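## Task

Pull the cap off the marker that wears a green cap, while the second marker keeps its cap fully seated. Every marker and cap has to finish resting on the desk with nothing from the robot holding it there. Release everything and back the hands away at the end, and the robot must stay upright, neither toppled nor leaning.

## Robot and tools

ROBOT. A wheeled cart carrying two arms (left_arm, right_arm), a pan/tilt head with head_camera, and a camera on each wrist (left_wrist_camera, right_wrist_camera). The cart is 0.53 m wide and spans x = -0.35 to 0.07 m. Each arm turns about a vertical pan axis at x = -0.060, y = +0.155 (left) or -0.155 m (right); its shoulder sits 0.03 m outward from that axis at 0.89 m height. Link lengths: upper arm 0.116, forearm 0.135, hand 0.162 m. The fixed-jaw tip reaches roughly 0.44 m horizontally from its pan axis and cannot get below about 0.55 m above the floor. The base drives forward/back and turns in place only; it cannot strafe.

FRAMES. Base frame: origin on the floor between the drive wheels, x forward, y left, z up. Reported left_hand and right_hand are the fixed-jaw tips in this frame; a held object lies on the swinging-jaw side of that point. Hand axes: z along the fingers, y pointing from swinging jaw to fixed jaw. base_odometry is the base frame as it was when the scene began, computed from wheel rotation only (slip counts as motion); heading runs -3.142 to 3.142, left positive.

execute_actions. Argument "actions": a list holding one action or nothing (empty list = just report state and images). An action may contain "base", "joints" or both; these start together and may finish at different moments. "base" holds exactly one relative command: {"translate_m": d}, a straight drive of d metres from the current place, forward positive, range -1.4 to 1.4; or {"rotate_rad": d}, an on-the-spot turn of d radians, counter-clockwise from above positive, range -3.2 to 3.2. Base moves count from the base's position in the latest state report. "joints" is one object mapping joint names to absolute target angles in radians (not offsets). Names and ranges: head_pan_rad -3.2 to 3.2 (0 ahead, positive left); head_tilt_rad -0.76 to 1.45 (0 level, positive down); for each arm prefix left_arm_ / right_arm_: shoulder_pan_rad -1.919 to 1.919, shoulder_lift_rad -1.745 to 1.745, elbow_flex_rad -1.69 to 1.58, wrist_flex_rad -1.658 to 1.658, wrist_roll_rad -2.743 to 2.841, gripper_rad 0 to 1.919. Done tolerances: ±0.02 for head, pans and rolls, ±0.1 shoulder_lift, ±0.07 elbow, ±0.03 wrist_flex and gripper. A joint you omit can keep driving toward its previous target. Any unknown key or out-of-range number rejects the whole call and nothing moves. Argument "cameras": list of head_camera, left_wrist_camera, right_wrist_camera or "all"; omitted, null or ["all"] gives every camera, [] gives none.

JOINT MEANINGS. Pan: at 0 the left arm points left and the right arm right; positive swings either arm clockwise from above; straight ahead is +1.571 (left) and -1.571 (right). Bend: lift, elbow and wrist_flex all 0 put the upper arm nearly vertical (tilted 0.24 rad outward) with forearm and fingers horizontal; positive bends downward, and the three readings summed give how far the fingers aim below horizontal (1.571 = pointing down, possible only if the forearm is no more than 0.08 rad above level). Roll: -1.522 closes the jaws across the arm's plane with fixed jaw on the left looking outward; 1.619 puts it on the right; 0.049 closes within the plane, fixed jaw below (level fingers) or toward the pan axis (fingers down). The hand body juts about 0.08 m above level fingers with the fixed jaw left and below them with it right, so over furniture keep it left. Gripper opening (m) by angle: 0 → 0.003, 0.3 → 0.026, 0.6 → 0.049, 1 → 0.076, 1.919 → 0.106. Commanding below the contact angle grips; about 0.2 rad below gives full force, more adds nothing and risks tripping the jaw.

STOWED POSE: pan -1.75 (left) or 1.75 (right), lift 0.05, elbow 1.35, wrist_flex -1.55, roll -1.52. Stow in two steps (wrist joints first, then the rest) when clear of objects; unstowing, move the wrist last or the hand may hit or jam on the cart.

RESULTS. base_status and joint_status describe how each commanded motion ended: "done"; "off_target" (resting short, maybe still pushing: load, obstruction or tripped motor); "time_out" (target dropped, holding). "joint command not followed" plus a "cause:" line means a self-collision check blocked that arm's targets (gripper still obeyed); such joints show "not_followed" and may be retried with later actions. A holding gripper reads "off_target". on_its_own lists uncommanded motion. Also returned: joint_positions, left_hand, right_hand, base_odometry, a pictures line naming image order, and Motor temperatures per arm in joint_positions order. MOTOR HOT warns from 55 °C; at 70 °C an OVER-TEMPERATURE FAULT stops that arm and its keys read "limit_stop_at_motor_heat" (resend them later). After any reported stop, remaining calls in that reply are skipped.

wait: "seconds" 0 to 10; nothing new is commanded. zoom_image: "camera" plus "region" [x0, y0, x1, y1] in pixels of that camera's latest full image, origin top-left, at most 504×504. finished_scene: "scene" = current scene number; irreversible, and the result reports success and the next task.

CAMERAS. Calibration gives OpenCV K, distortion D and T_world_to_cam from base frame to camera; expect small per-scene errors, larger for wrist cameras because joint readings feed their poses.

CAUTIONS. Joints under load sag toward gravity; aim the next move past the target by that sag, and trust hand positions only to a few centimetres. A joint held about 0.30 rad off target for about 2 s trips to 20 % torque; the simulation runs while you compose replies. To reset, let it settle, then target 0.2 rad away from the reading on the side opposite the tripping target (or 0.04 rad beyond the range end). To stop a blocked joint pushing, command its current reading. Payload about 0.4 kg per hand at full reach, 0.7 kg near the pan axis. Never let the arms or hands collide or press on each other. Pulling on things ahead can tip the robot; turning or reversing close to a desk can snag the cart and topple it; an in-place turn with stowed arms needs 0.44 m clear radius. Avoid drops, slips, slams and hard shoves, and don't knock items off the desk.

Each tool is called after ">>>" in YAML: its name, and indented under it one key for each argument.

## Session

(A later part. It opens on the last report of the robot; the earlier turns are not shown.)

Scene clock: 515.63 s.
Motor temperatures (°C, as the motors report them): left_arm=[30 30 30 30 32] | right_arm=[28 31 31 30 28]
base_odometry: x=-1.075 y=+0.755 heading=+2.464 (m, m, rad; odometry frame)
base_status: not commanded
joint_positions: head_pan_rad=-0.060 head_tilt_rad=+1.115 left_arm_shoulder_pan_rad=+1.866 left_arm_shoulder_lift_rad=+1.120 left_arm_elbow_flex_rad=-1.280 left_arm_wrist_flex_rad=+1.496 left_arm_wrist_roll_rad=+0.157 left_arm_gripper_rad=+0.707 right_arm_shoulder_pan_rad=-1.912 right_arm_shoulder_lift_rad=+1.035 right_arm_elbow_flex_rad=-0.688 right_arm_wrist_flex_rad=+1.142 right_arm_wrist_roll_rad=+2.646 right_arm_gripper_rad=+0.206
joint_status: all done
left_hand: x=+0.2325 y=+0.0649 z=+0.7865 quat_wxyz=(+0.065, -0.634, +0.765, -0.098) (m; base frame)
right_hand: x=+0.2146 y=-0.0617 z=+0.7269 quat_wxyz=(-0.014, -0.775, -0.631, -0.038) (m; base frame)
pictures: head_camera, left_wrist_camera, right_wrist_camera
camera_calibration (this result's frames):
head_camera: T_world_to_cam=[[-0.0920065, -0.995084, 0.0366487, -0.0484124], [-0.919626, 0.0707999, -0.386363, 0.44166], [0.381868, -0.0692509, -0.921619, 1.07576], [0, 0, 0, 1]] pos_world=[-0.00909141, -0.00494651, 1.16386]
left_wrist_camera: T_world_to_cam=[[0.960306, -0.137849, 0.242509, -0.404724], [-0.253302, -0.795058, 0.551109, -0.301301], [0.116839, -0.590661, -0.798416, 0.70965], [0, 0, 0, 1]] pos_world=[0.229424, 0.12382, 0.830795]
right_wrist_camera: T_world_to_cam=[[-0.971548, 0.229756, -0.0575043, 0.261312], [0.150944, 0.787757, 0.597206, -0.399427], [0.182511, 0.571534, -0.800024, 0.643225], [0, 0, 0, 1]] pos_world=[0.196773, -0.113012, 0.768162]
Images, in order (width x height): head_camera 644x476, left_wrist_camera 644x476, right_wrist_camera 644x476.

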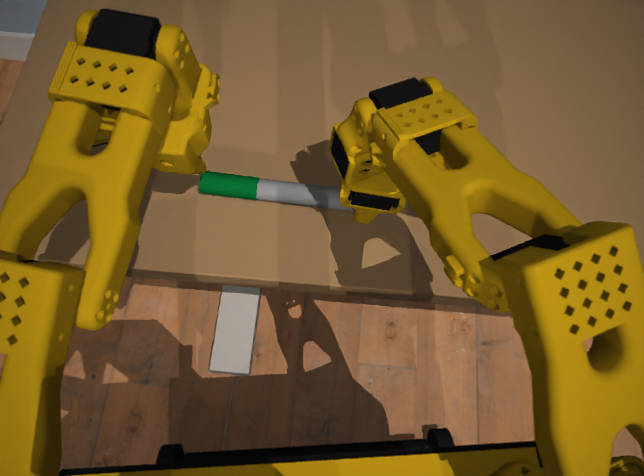

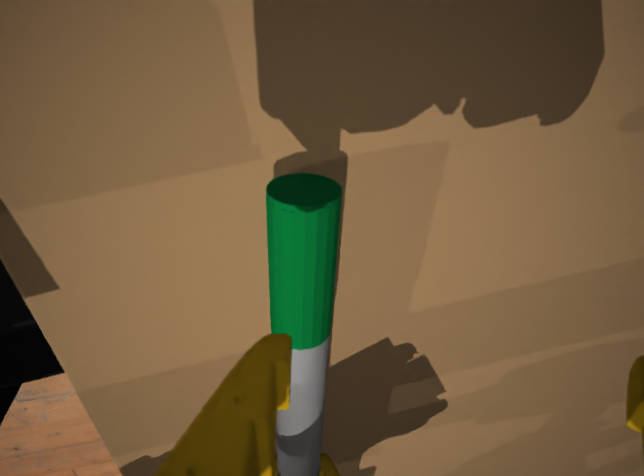

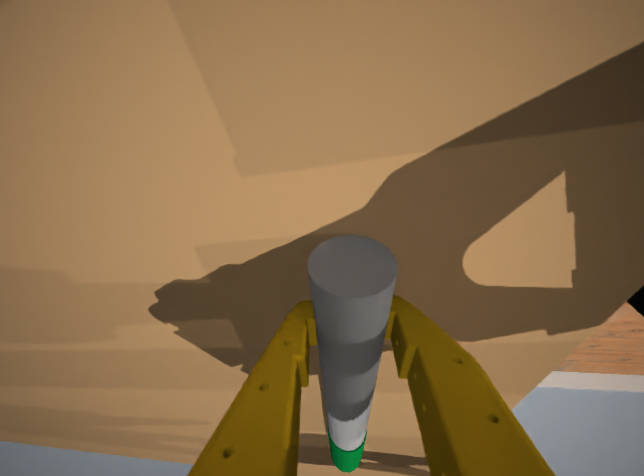

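>>> execute_actions:
  actions:
    - {"joints": {"left_arm_shoulder_pan_rad": 1.911, "left_arm_shoulder_lift_rad": 1.269, "left_arm_wrist_flex_rad": 1.386}}

Scene clock: 576.23 s.
Motor temperatures (°C, as the motors report them): left_arm=[30 30 31 30 32] | right_arm=[29 31 31 30 28]
base_odometry: x=-1.075 y=+0.755 heading=+2.464 (m, m, rad; odometry frame)
base_status: not commanded
joint_positions: head_pan_rad=-0.060 head_tilt_rad=+1.115 left_arm_shoulder_pan_rad=+1.904 left_arm_shoulder_lift_rad=+1.297 left_arm_elbow_flex_rad=-1.282 left_arm_wrist_flex_rad=+1.396 left_arm_wrist_roll_rad=+0.157 left_arm_gripper_rad=+0.707 right_arm_shoulder_pan_rad=-1.912 right_arm_shoulder_lift_rad=+1.035 right_arm_elbow_flex_rad=-0.688 right_arm_wrist_flex_rad=+1.142 right_arm_wrist_roll_rad=+2.646 right_arm_gripper_rad=+0.206
joint_status: all done
left_hand: x=+0.2223 y=+0.0560 z=+0.7410 quat_wxyz=(+0.043, -0.621, +0.780, -0.068) (m; base frame)
right_hand: x=+0.2146 y=-0.0617 z=+0.7269 quat_wxyz=(-0.014, -0.775, -0.631, -0.038) (m; base frame)
pictures: head_camera, left_wrist_camera, right_wrist_camera
camera_calibration (this result's frames):
head_camera: T_world_to_cam=[[-0.0920064, -0.995084, 0.0366487, -0.0484124], [-0.919626, 0.0707998, -0.386362, 0.44166], [0.381868, -0.0692509, -0.921619, 1.07576], [0, 0, 0, 1]] pos_world=[-0.00909141, -0.0049465, 1.16386]
left_wrist_camera: T_world_to_cam=[[0.968965, -0.179636, 0.169814, -0.330831], [-0.244458, -0.798307, 0.550405, -0.287129], [0.0366913, -0.574836, -0.817446, 0.700283], [0, 0, 0, 1]] pos_world=[0.224679, 0.113901, 0.78666]
right_wrist_camera: T_world_to_cam=[[-0.971548, 0.229756, -0.0575043, 0.261312], [0.150944, 0.787757, 0.597206, -0.399427], [0.182511, 0.571534, -0.800024, 0.643225], [0, 0, 0, 1]] pos_world=[0.196773, -0.113012, 0.768162]
Images, in order (width x height): head_camera 644x476, left_wrist_camera 644x476, right_wrist_camera 644x476.

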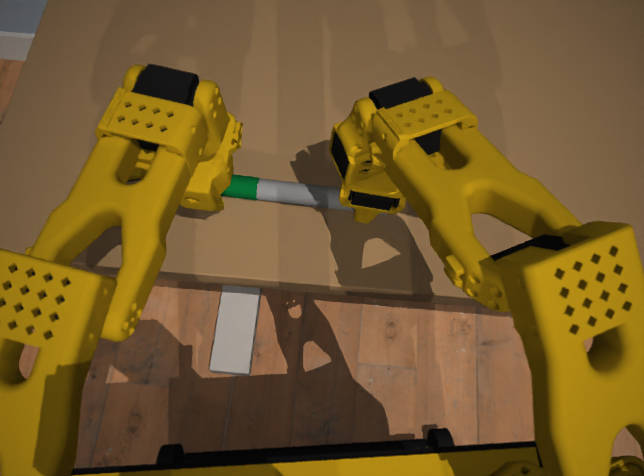

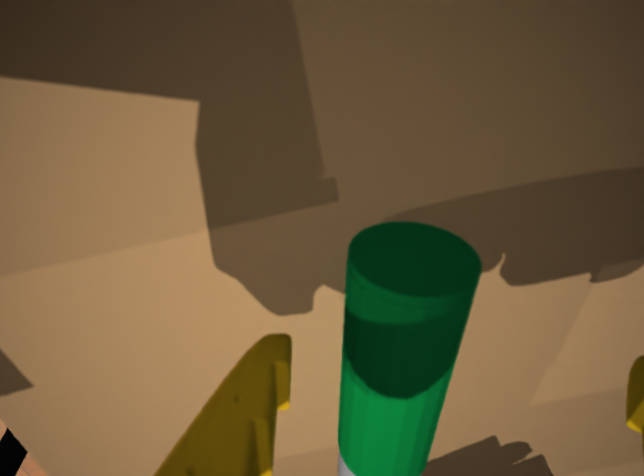

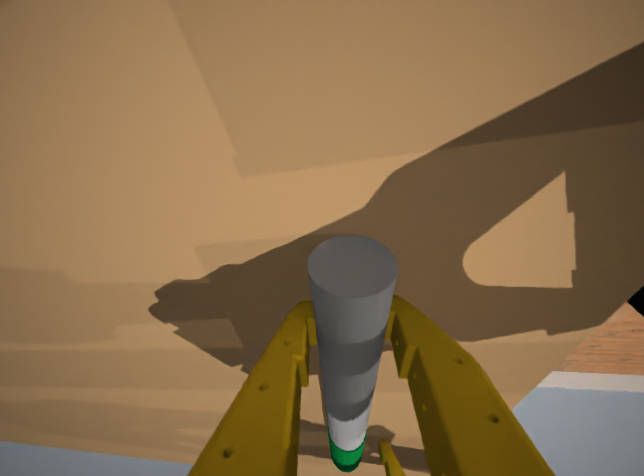

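I'll re-check the current state before closing the left gripper.

>>> execute_actions:
  actions: []

Scene clock: 588.10 s.
Motor temperatures (°C, as the motors report them): left_arm=[30 30 31 30 32] | right_arm=[29 31 31 30 28]
base_odometry: x=-1.075 y=+0.755 heading=+2.464 (m, m, rad; odometry frame)
base_status: not commanded
joint_positions: head_pan_rad=-0.060 head_tilt_rad=+1.115 left_arm_shoulder_pan_rad=+1.904 left_arm_shoulder_lift_rad=+1.297 left_arm_elbow_flex_rad=-1.282 left_arm_wrist_flex_rad=+1.396 left_arm_wrist_roll_rad=+0.157 left_arm_gripper_rad=+0.707 right_arm_shoulder_pan_rad=-1.912 right_arm_shoulder_lift_rad=+1.035 right_arm_elbow_flex_rad=-0.688 right_arm_wrist_flex_rad=+1.142 right_arm_wrist_roll_rad=+2.646 right_arm_gripper_rad=+0.206
joint_status: all done
left_hand: x=+0.2223 y=+0.0560 z=+0.7410 quat_wxyz=(+0.043, -0.621, +0.780, -0.068) (m; base frame)
right_hand: x=+0.2146 y=-0.0617 z=+0.7269 quat_wxyz=(-0.014, -0.775, -0.631, -0.038) (m; base frame)
pictures: head_camera, left_wrist_camera, right_wrist_camera
camera_calibration (this result's frames):
head_camera: T_world_to_cam=[[-0.0920065, -0.995084, 0.0366487, -0.0484124], [-0.919626, 0.0707999, -0.386363, 0.44166], [0.381868, -0.0692509, -0.921619, 1.07576], [0, 0, 0, 1]] pos_world=[-0.00909141, -0.00494651, 1.16386]
left_wrist_camera: T_world_to_cam=[[0.968965, -0.179636, 0.169814, -0.330831], [-0.244458, -0.798307, 0.550405, -0.287129], [0.0366913, -0.574836, -0.817446, 0.700283], [0, 0, 0, 1]] pos_world=[0.224679, 0.113901, 0.78666]
right_wrist_camera: T_world_to_cam=[[-0.971548, 0.229756, -0.0575043, 0.261312], [0.150944, 0.787757, 0.597206, -0.399427], [0.182511, 0.571534, -0.800024, 0.643225], [0, 0, 0, 1]] pos_world=[0.196773, -0.113012, 0.768162]
Images, in order (width x height): head_camera 644x476, left_wrist_camera 644x476, right_wrist_camera 644x476.

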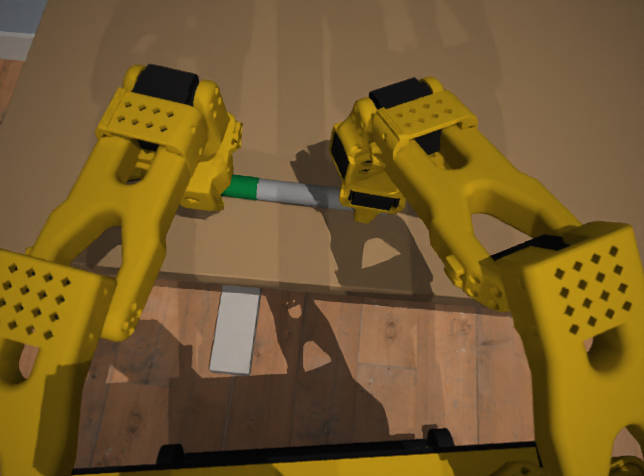

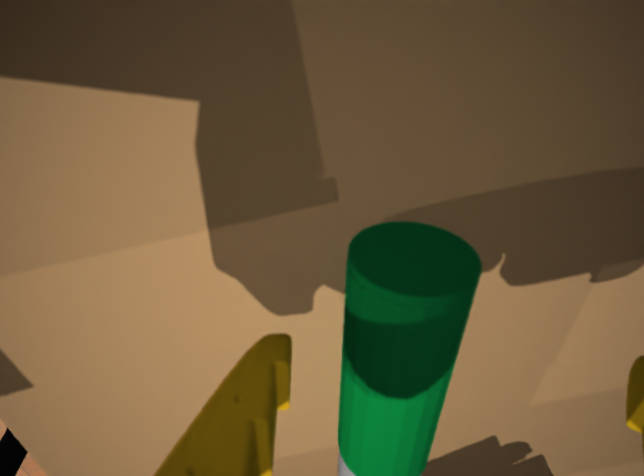

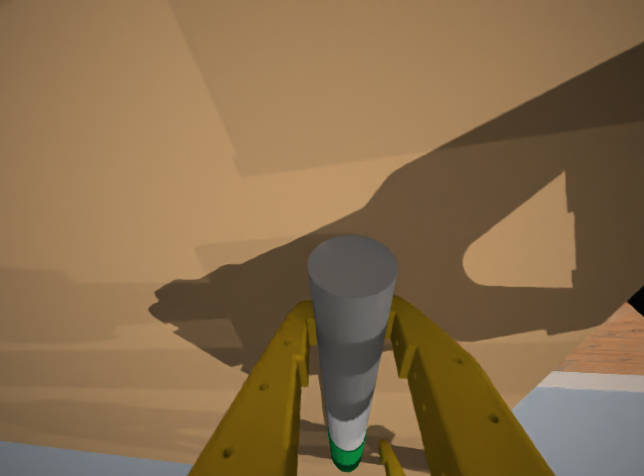

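>>> execute_actions:
  actions:
    - {"joints": {"left_arm_wrist_flex_rad": 1.343, "left_arm_gripper_rad": 0.02}}

Scene clock: 604.83 s.
Motor temperatures (°C, as the motors report them): left_arm=[30 30 31 30 32] | right_arm=[29 31 31 30 28]
base_odometry: x=-1.075 y=+0.755 heading=+2.464 (m, m, rad; odometry frame)
base_status: not commanded
joint_positions: head_pan_rad=-0.060 head_tilt_rad=+1.115 left_arm_shoulder_pan_rad=+1.904 left_arm_shoulder_lift_rad=+1.297 left_arm_elbow_flex_rad=-1.283 left_arm_wrist_flex_rad=+1.353 left_arm_wrist_roll_rad=+0.157 left_arm_gripper_rad=+0.209 right_arm_shoulder_pan_rad=-1.914 right_arm_shoulder_lift_rad=+1.037 right_arm_elbow_flex_rad=-0.688 right_arm_wrist_flex_rad=+1.142 right_arm_wrist_roll_rad=+2.649 right_arm_gripper_rad=+0.206
joint_status: left_arm_gripper_rad off_target (ended at +0.209, target +0.020); the others done
left_hand: x=+0.2290 y=+0.0537 z=+0.7421 quat_wxyz=(+0.055, -0.620, +0.778, -0.086) (m; base frame)
right_hand: x=+0.2142 y=-0.0613 z=+0.7265 quat_wxyz=(-0.013, -0.773, -0.633, -0.038) (m; base frame)
pictures: head_camera, left_wrist_camera, right_wrist_camera
camera_calibration (this result's frames):
head_camera: T_world_to_cam=[[-0.0920065, -0.995084, 0.0366487, -0.0484124], [-0.919626, 0.0708, -0.386363, 0.44166], [0.381868, -0.0692509, -0.921619, 1.07576], [0, 0, 0, 1]] pos_world=[-0.00909141, -0.00494651, 1.16386]
left_wrist_camera: T_world_to_cam=[[0.960918, -0.176851, 0.21298, -0.368269], [-0.267617, -0.790292, 0.551198, -0.283695], [0.0708364, -0.586653, -0.806735, 0.68452], [0, 0, 0, 1]] pos_world=[0.229466, 0.112245, 0.787032]
right_wrist_camera: T_world_to_cam=[[-0.97267, 0.225249, -0.0563504, 0.259963], [0.148137, 0.78889, 0.596413, -0.398168], [0.178796, 0.571765, -0.800698, 0.644071], [0, 0, 0, 1]] pos_world=[0.196684, -0.112703, 0.767828]
Images, in order (width x height): head_camera 644x476, left_wrist_camera 644x476, right_wrist_camera 644x476.

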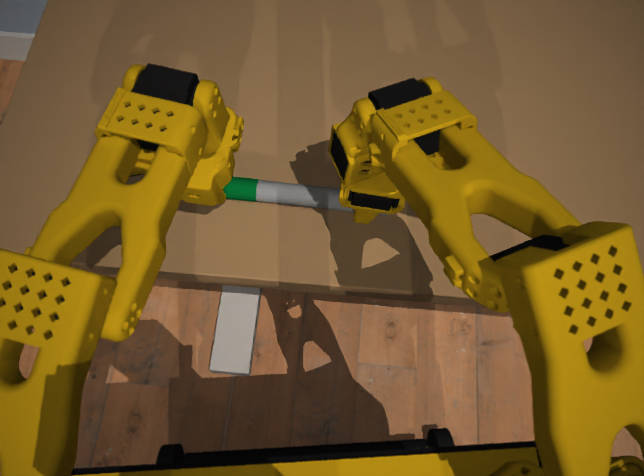

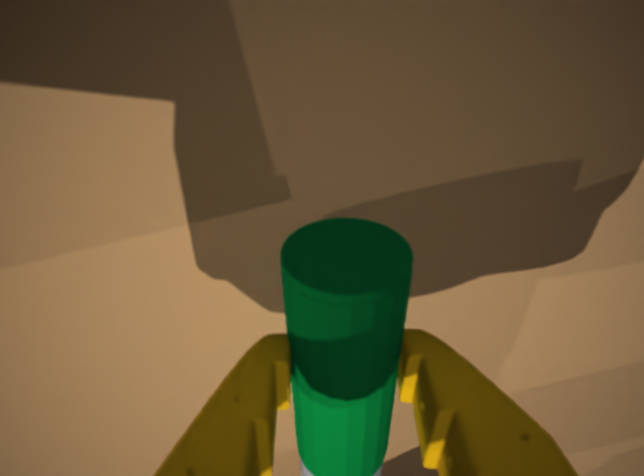

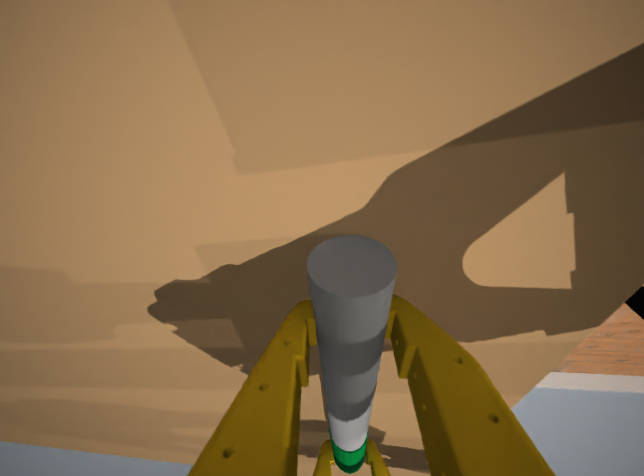

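>>> execute_actions:
  actions:
    - {"joints": {"left_arm_shoulder_pan_rad": 1.77, "left_arm_wrist_roll_rad": 0.12}}

Scene clock: 669.67 s.
Motor temperatures (°C, as the motors report them): left_arm=[30 30 31 30 32] | right_arm=[29 31 31 30 28]
base_odometry: x=-1.075 y=+0.755 heading=+2.464 (m, m, rad; odometry frame)
base_status: not commanded
joint_positions: head_pan_rad=-0.060 head_tilt_rad=+1.115 left_arm_shoulder_pan_rad=+1.853 left_arm_shoulder_lift_rad=+1.297 left_arm_elbow_flex_rad=-1.283 left_arm_wrist_flex_rad=+1.353 left_arm_wrist_roll_rad=+0.129 left_arm_gripper_rad=+0.209 right_arm_shoulder_pan_rad=-1.928 right_arm_shoulder_lift_rad=+1.037 right_arm_elbow_flex_rad=-0.706 right_arm_wrist_flex_rad=+1.135 right_arm_wrist_roll_rad=+2.649 right_arm_gripper_rad=+0.206
joint_status: left_arm_shoulder_pan_rad off_target (ended at +1.855, target +1.770); the others done
left_hand: x=+0.2338 y=+0.0686 z=+0.7421 quat_wxyz=(+0.058, -0.629, +0.771, -0.084) (m; base frame)
right_hand: x=+0.2175 y=-0.0558 z=+0.7295 quat_wxyz=(-0.017, -0.768, -0.638, -0.050) (m; base frame)
pictures: head_camera, left_wrist_camera, right_wrist_camera
camera_calibration (this result's frames):
head_camera: T_world_to_cam=[[-0.0920065, -0.995084, 0.0366487, -0.0484124], [-0.919626, 0.0708, -0.386362, 0.44166], [0.381868, -0.0692509, -0.921619, 1.07576], [0, 0, 0, 1]] pos_world=[-0.00909141, -0.00494651, 1.16386]
left_wrist_camera: T_world_to_cam=[[0.964472, -0.155285, 0.213728, -0.373093], [-0.249804, -0.799328, 0.54651, -0.270646], [0.0859741, -0.580484, -0.80972, 0.69121], [0, 0, 0, 1]] pos_world=[0.232803, 0.126966, 0.787338]
right_wrist_camera: T_world_to_cam=[[-0.974043, 0.212413, -0.0782388, 0.277613], [0.122532, 0.785378, 0.606768, -0.406913], [0.190332, 0.581431, -0.791019, 0.633677], [0, 0, 0, 1]] pos_world=[0.199658, -0.107828, 0.769872]
Images, in order (width x height): head_camera 644x476, left_wrist_camera 644x476, right_wrist_camera 644x476.

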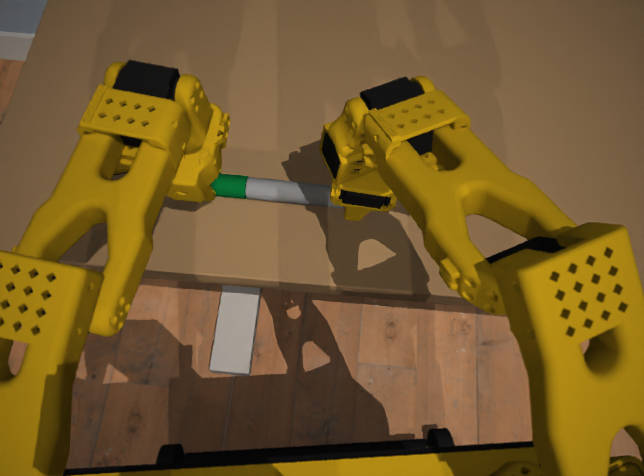

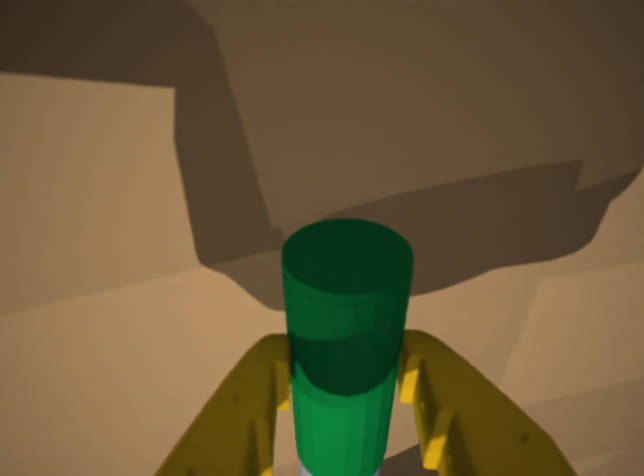

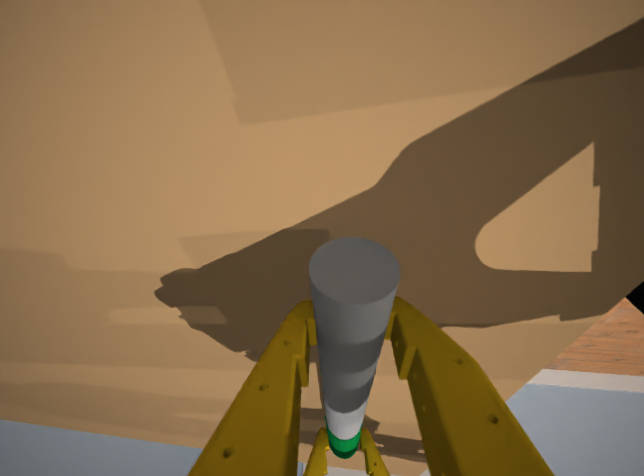

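>>> execute_actions:
  actions:
    - {"joints": {"left_arm_shoulder_pan_rad": 1.64, "left_arm_wrist_roll_rad": 0.075}}

Scene clock: 676.37 s.
Motor temperatures (°C, as the motors report them): left_arm=[30 30 31 30 32] | right_arm=[29 31 31 30 28]
base_odometry: x=-1.075 y=+0.755 heading=+2.464 (m, m, rad; odometry frame)
base_status: not commanded
joint_positions: head_pan_rad=-0.060 head_tilt_rad=+1.115 left_arm_shoulder_pan_rad=+1.649 left_arm_shoulder_lift_rad=+1.297 left_arm_elbow_flex_rad=-1.283 left_arm_wrist_flex_rad=+1.353 left_arm_wrist_roll_rad=+0.085 left_arm_gripper_rad=+0.209 right_arm_shoulder_pan_rad=-1.923 right_arm_shoulder_lift_rad=+1.038 right_arm_elbow_flex_rad=-0.706 right_arm_wrist_flex_rad=+1.135 right_arm_wrist_roll_rad=+2.649 right_arm_gripper_rad=+0.206
joint_status: all done
left_hand: x=+0.2452 y=+0.1303 z=+0.7421 quat_wxyz=(+0.068, -0.688, +0.718, -0.076) (m; base frame)
right_hand: x=+0.2177 y=-0.0572 z=+0.7291 quat_wxyz=(-0.017, -0.770, -0.636, -0.049) (m; base frame)
pictures: head_camera, left_wrist_camera, right_wrist_camera
camera_calibration (this result's frames):
head_camera: T_world_to_cam=[[-0.0919855, -0.995086, 0.0366487, -0.0484114], [-0.919627, 0.0707806, -0.386362, 0.44166], [0.38187, -0.0692429, -0.921619, 1.07576], [0, 0, 0, 1]] pos_world=[-0.00909131, -0.00494571, 1.16386]
left_wrist_camera: T_world_to_cam=[[0.976699, -0.00111882, 0.214611, -0.398255], [-0.119374, -0.83385, 0.538929, -0.240358], [0.17835, -0.55199, -0.814554, 0.703246], [0, 0, 0, 1]] pos_world=[0.234858, 0.187317, 0.787837]
right_wrist_camera: T_world_to_cam=[[-0.973167, 0.216852, -0.0769526, 0.277208], [0.127018, 0.785127, 0.60617, -0.406176], [0.191867, 0.58013, -0.791604, 0.634126], [0, 0, 0, 1]] pos_world=[0.199693, -0.109089, 0.76952]
Images, in order (width x height): head_camera 644x476, left_wrist_camera 644x476, right_wrist_camera 644x476.

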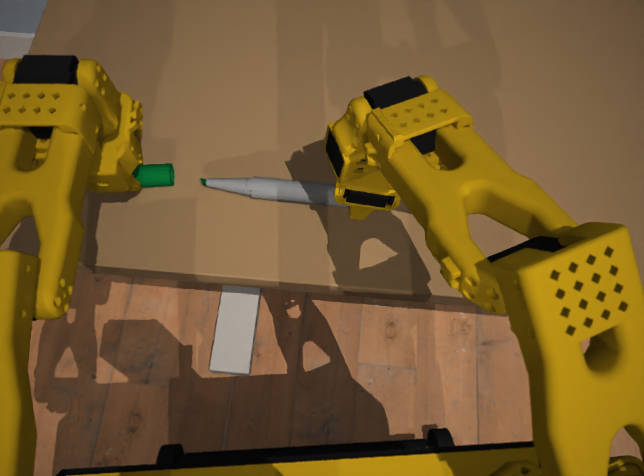

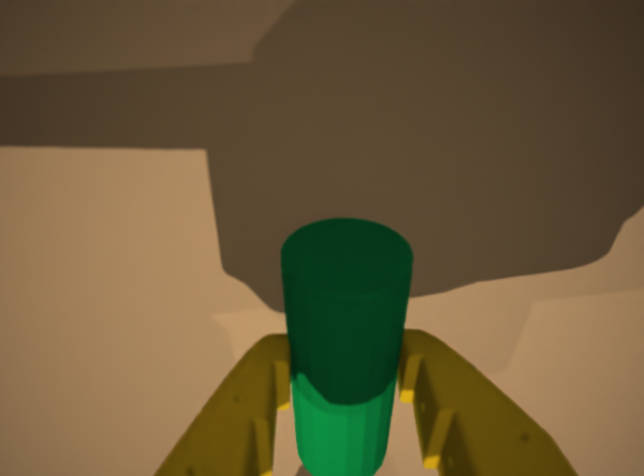

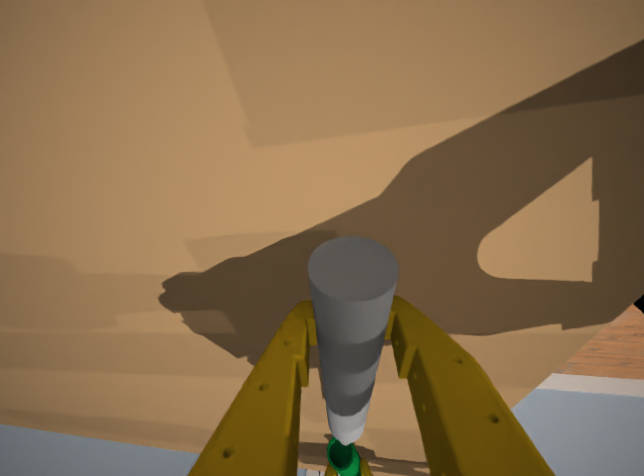

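>>> zoom_image:
  camera: "head_camera"
  region: [0, 0, 320, 320]

Region (0, 0, 320, 320) of head_camera's 644x476 image, scaled by 1.575.

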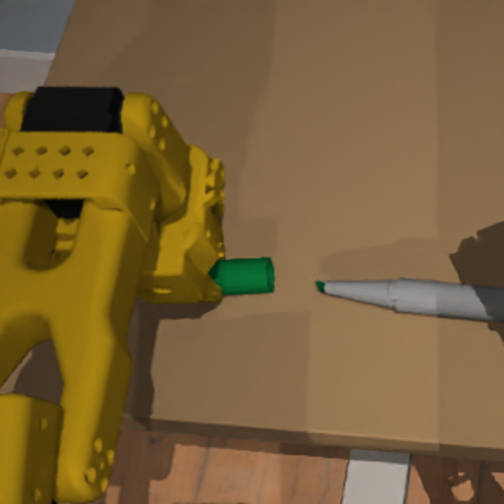

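>>> execute_actions:
  actions:
    - {"joints": {"left_arm_gripper_rad": 0.38, "right_arm_gripper_rad": 0.38}}

Scene clock: 698.80 s.
Motor temperatures (°C, as the motors report them): left_arm=[30 30 31 30 32] | right_arm=[29 31 31 30 28]
base_odometry: x=-1.075 y=+0.755 heading=+2.464 (m, m, rad; odometry frame)
base_status: not commanded
joint_positions: head_pan_rad=-0.060 head_tilt_rad=+1.115 left_arm_shoulder_pan_rad=+1.649 left_arm_shoulder_lift_rad=+1.297 left_arm_elbow_flex_rad=-1.283 left_arm_wrist_flex_rad=+1.353 left_arm_wrist_roll_rad=+0.085 left_arm_gripper_rad=+0.372 right_arm_shoulder_pan_rad=-1.923 right_arm_shoulder_lift_rad=+1.038 right_arm_elbow_flex_rad=-0.706 right_arm_wrist_flex_rad=+1.135 right_arm_wrist_roll_rad=+2.649 right_arm_gripper_rad=+0.372
joint_status: all done
left_hand: x=+0.2452 y=+0.1303 z=+0.7421 quat_wxyz=(+0.068, -0.688, +0.718, -0.076) (m; base frame)
right_hand: x=+0.2177 y=-0.0572 z=+0.7291 quat_wxyz=(-0.017, -0.770, -0.636, -0.049) (m; base frame)
pictures: head_camera, left_wrist_camera, right_wrist_camera
camera_calibration (this result's frames):
head_camera: T_world_to_cam=[[-0.0919858, -0.995086, 0.0366487, -0.0484115], [-0.919627, 0.0707809, -0.386362, 0.44166], [0.38187, -0.069243, -0.921619, 1.07576], [0, 0, 0, 1]] pos_world=[-0.00909131, -0.00494572, 1.16386]
left_wrist_camera: T_world_to_cam=[[0.976699, -0.00111882, 0.214611, -0.398255], [-0.119374, -0.83385, 0.538929, -0.240358], [0.17835, -0.55199, -0.814554, 0.703246], [0, 0, 0, 1]] pos_world=[0.234858, 0.187317, 0.787837]
right_wrist_camera: T_world_to_cam=[[-0.973167, 0.216852, -0.0769526, 0.277208], [0.127018, 0.785127, 0.60617, -0.406176], [0.191867, 0.58013, -0.791604, 0.634126], [0, 0, 0, 1]] pos_world=[0.199693, -0.109089, 0.76952]
Images, in order (width x height): head_camera 644x476, left_wrist_camera 644x476, right_wrist_camera 644x476.

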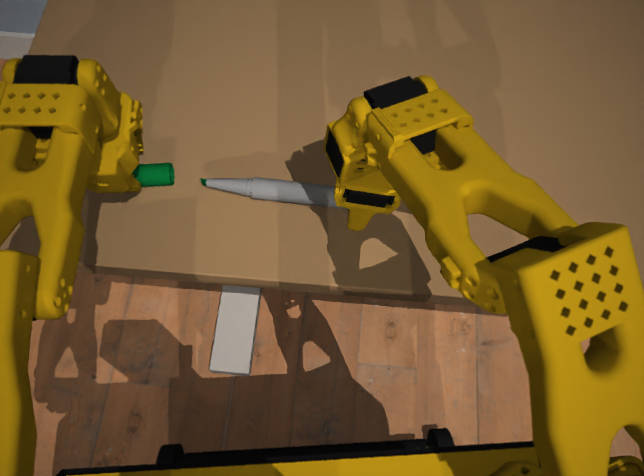

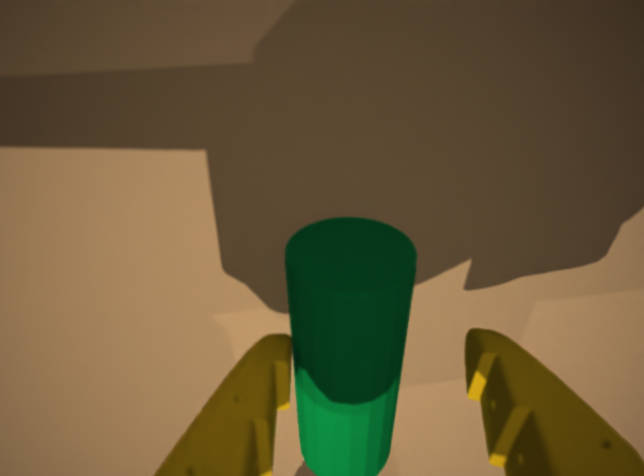

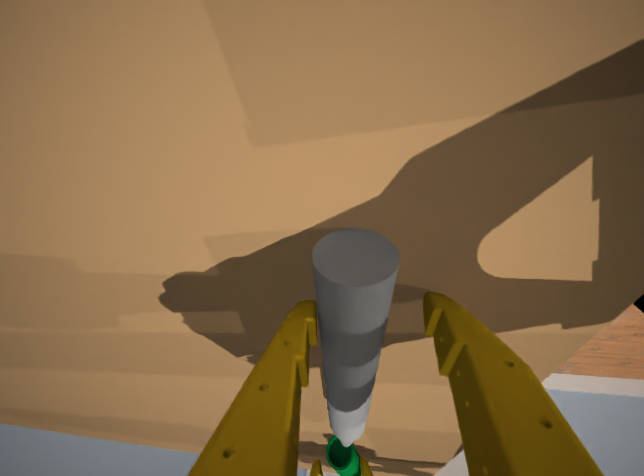

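>>> execute_actions:
  actions:
    - {"joints": {"left_arm_shoulder_lift_rad": 1.04, "left_arm_wrist_flex_rad": 1.55, "left_arm_gripper_rad": 0.75, "right_arm_shoulder_lift_rad": 0.76, "right_arm_gripper_rad": 0.75}}

Scene clock: 714.93 s.
Motor temperatures (°C, as the motors report them): left_arm=[30 31 31 30 32] | right_arm=[29 31 31 30 28]
base_odometry: x=-1.075 y=+0.755 heading=+2.464 (m, m, rad; odometry frame)
base_status: not commanded
joint_positions: head_pan_rad=-0.060 head_tilt_rad=+1.115 left_arm_shoulder_pan_rad=+1.649 left_arm_shoulder_lift_rad=+1.105 left_arm_elbow_flex_rad=-1.283 left_arm_wrist_flex_rad=+1.542 left_arm_wrist_roll_rad=+0.085 left_arm_gripper_rad=+0.742 right_arm_shoulder_pan_rad=-1.923 right_arm_shoulder_lift_rad=+0.825 right_arm_elbow_flex_rad=-0.706 right_arm_wrist_flex_rad=+1.135 right_arm_wrist_roll_rad=+2.649 right_arm_gripper_rad=+0.743
joint_status: all done
left_hand: x=+0.2398 y=+0.1307 z=+0.7899 quat_wxyz=(+0.069, -0.688, +0.718, -0.077) (m; base frame)
right_hand: x=+0.2449 y=-0.0472 z=+0.7887 quat_wxyz=(-0.053, -0.761, -0.629, -0.149) (m; base frame)
pictures: head_camera, left_wrist_camera, right_wrist_camera
camera_calibration (this result's frames):
head_camera: T_world_to_cam=[[-0.0919855, -0.995086, 0.0366487, -0.0484114], [-0.919627, 0.0707805, -0.386362, 0.44166], [0.38187, -0.0692428, -0.921619, 1.07576], [0, 0, 0, 1]] pos_world=[-0.00909131, -0.00494571, 1.16386]
left_wrist_camera: T_world_to_cam=[[0.976038, -0.0010668, 0.217597, -0.405427], [-0.121022, -0.83372, 0.538762, -0.265882], [0.180841, -0.552186, -0.813872, 0.742244], [0, 0, 0, 1]] pos_world=[0.229306, 0.187754, 0.835558]
right_wrist_camera: T_world_to_cam=[[-0.94006, 0.229025, -0.252656, 0.437088], [-0.00166691, 0.737812, 0.675005, -0.478601], [0.341006, 0.634966, -0.693205, 0.558776], [0, 0, 0, 1]] pos_world=[0.219545, -0.10179, 0.820837]
Images, in order (width x height): head_camera 644x476, left_wrist_camera 644x476, right_wrist_camera 644x476.

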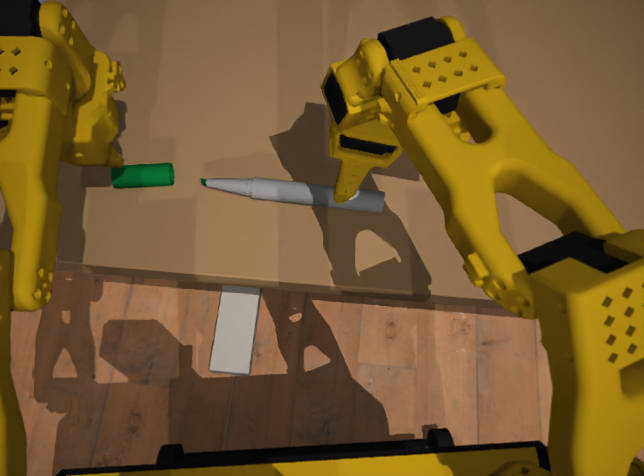

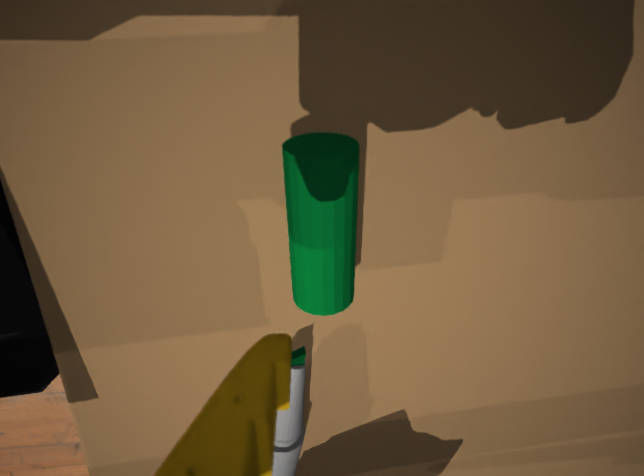

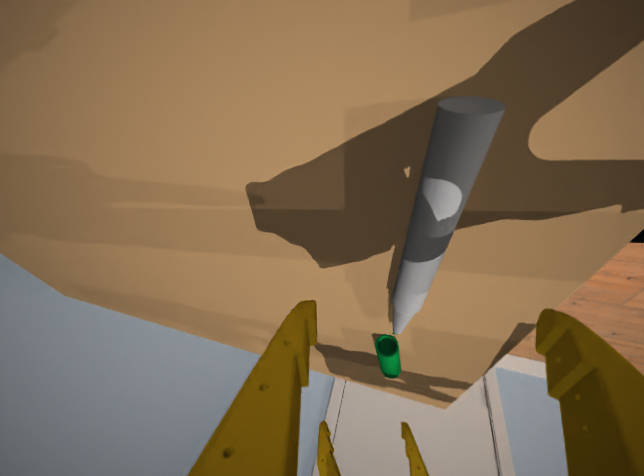

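>>> execute_actions:
  actions:
    - {"base": {"translate_m": -0.35}, "joints": {"head_pan_rad": -0.25, "head_tilt_rad": 0.72}}

Scene clock: 721.60 s.
Motor temperatures (°C, as the motors report them): left_arm=[30 31 31 30 32] | right_arm=[29 31 31 30 28]
base_odometry: x=-0.801 y=+0.536 heading=+2.465 (m, m, rad; odometry frame)
base_status: done
joint_positions: head_pan_rad=-0.240 head_tilt_rad=+0.734 left_arm_shoulder_pan_rad=+1.649 left_arm_shoulder_lift_rad=+1.105 left_arm_elbow_flex_rad=-1.283 left_arm_wrist_flex_rad=+1.542 left_arm_wrist_roll_rad=+0.085 left_arm_gripper_rad=+0.742 right_arm_shoulder_pan_rad=-1.923 right_arm_shoulder_lift_rad=+0.825 right_arm_elbow_flex_rad=-0.706 right_arm_wrist_flex_rad=+1.135 right_arm_wrist_roll_rad=+2.649 right_arm_gripper_rad=+0.743
joint_status: all done
left_hand: x=+0.2398 y=+0.1307 z=+0.7899 quat_wxyz=(+0.069, -0.688, +0.718, -0.077) (m; base frame)
right_hand: x=+0.2449 y=-0.0472 z=+0.7887 quat_wxyz=(-0.053, -0.761, -0.629, -0.149) (m; base frame)
pictures: head_camera, left_wrist_camera, right_wrist_camera
camera_calibration (this result's frames):
head_camera: T_world_to_cam=[[-0.279808, -0.959803, 0.0220276, -0.0404103], [-0.688333, 0.184567, -0.701522, 0.815279], [0.669257, -0.211454, -0.712308, 0.848351], [0, 0, 0, 1]] pos_world=[-0.0178887, -0.00987274, 1.17711]
left_wrist_camera: T_world_to_cam=[[0.976038, -0.0010668, 0.217597, -0.405427], [-0.121022, -0.83372, 0.538762, -0.265882], [0.180841, -0.552186, -0.813872, 0.742244], [0, 0, 0, 1]] pos_world=[0.229306, 0.187754, 0.835558]
right_wrist_camera: T_world_to_cam=[[-0.94006, 0.229025, -0.252656, 0.437088], [-0.00166691, 0.737812, 0.675005, -0.478601], [0.341006, 0.634966, -0.693205, 0.558776], [0, 0, 0, 1]] pos_world=[0.219545, -0.10179, 0.820837]
Images, in order (width x height): head_camera 644x476, left_wrist_camera 644x476, right_wrist_camera 644x476.

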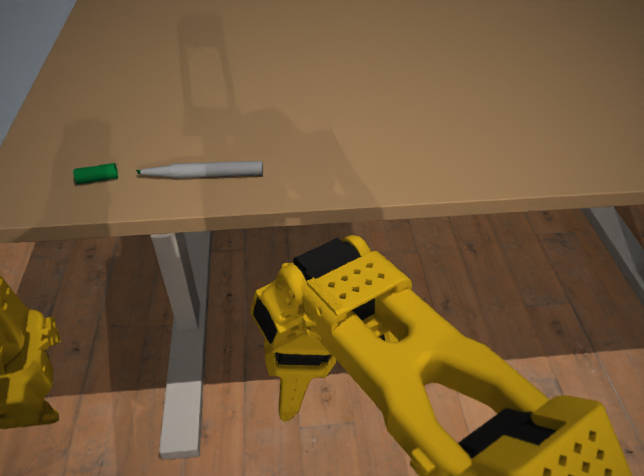

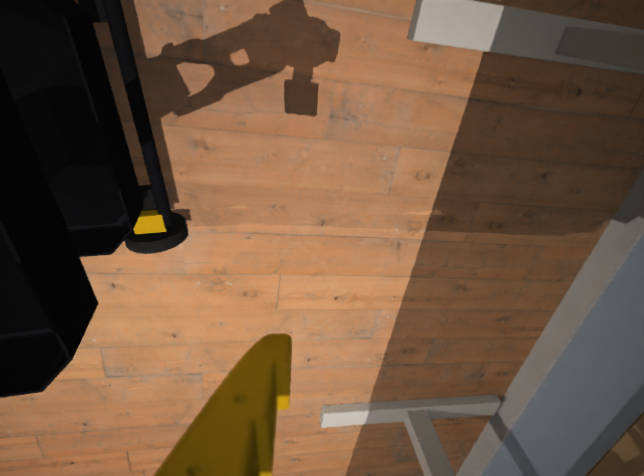

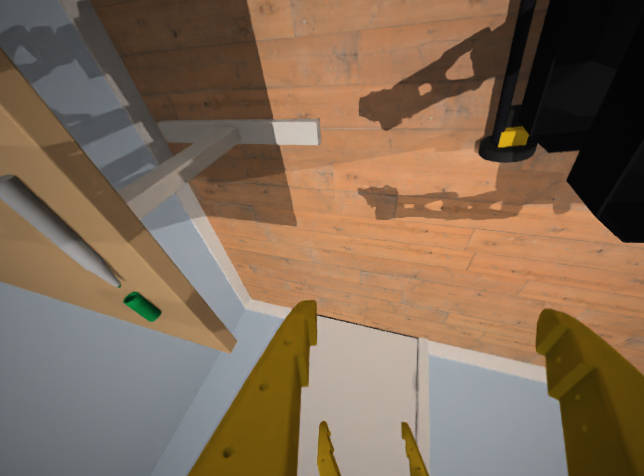

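>>> execute_actions:
  actions: []
  cameras: ["head_camera"]

Scene clock: 723.90 s.
Motor temperatures (°C, as the motors report them): left_arm=[30 31 31 30 32] | right_arm=[29 31 31 30 28]
base_odometry: x=-0.801 y=+0.536 heading=+2.465 (m, m, rad; odometry frame)
base_status: done
joint_positions: head_pan_rad=-0.240 head_tilt_rad=+0.734 left_arm_shoulder_pan_rad=+1.649 left_arm_shoulder_lift_rad=+1.105 left_arm_elbow_flex_rad=-1.283 left_arm_wrist_flex_rad=+1.542 left_arm_wrist_roll_rad=+0.085 left_arm_gripper_rad=+0.742 right_arm_shoulder_pan_rad=-1.923 right_arm_shoulder_lift_rad=+0.825 right_arm_elbow_flex_rad=-0.706 right_arm_wrist_flex_rad=+1.135 right_arm_wrist_roll_rad=+2.649 right_arm_gripper_rad=+0.743
joint_status: all done
left_hand: x=+0.2398 y=+0.1307 z=+0.7899 quat_wxyz=(+0.069, -0.688, +0.718, -0.077) (m; base frame)
right_hand: x=+0.2449 y=-0.0472 z=+0.7887 quat_wxyz=(-0.053, -0.761, -0.629, -0.149) (m; base frame)
pictures: head_camera
camera_calibration (this result's frames):
head_camera: T_world_to_cam=[[-0.279808, -0.959803, 0.0220276, -0.0404103], [-0.688333, 0.184567, -0.701522, 0.815279], [0.669257, -0.211454, -0.712308, 0.848351], [0, 0, 0, 1]] pos_world=[-0.0178887, -0.00987274, 1.17711]
Images, in order (width x height): head_camera 644x476.

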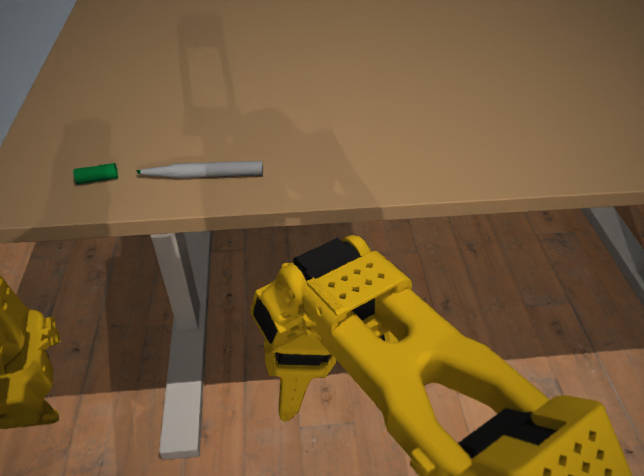

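The green cap is off, both pieces are at rest on the desk, and the robot has backed clear, so I'm ending the scene.

>>> finished_scene:
  scene: 2

The scene is finished: the task was done.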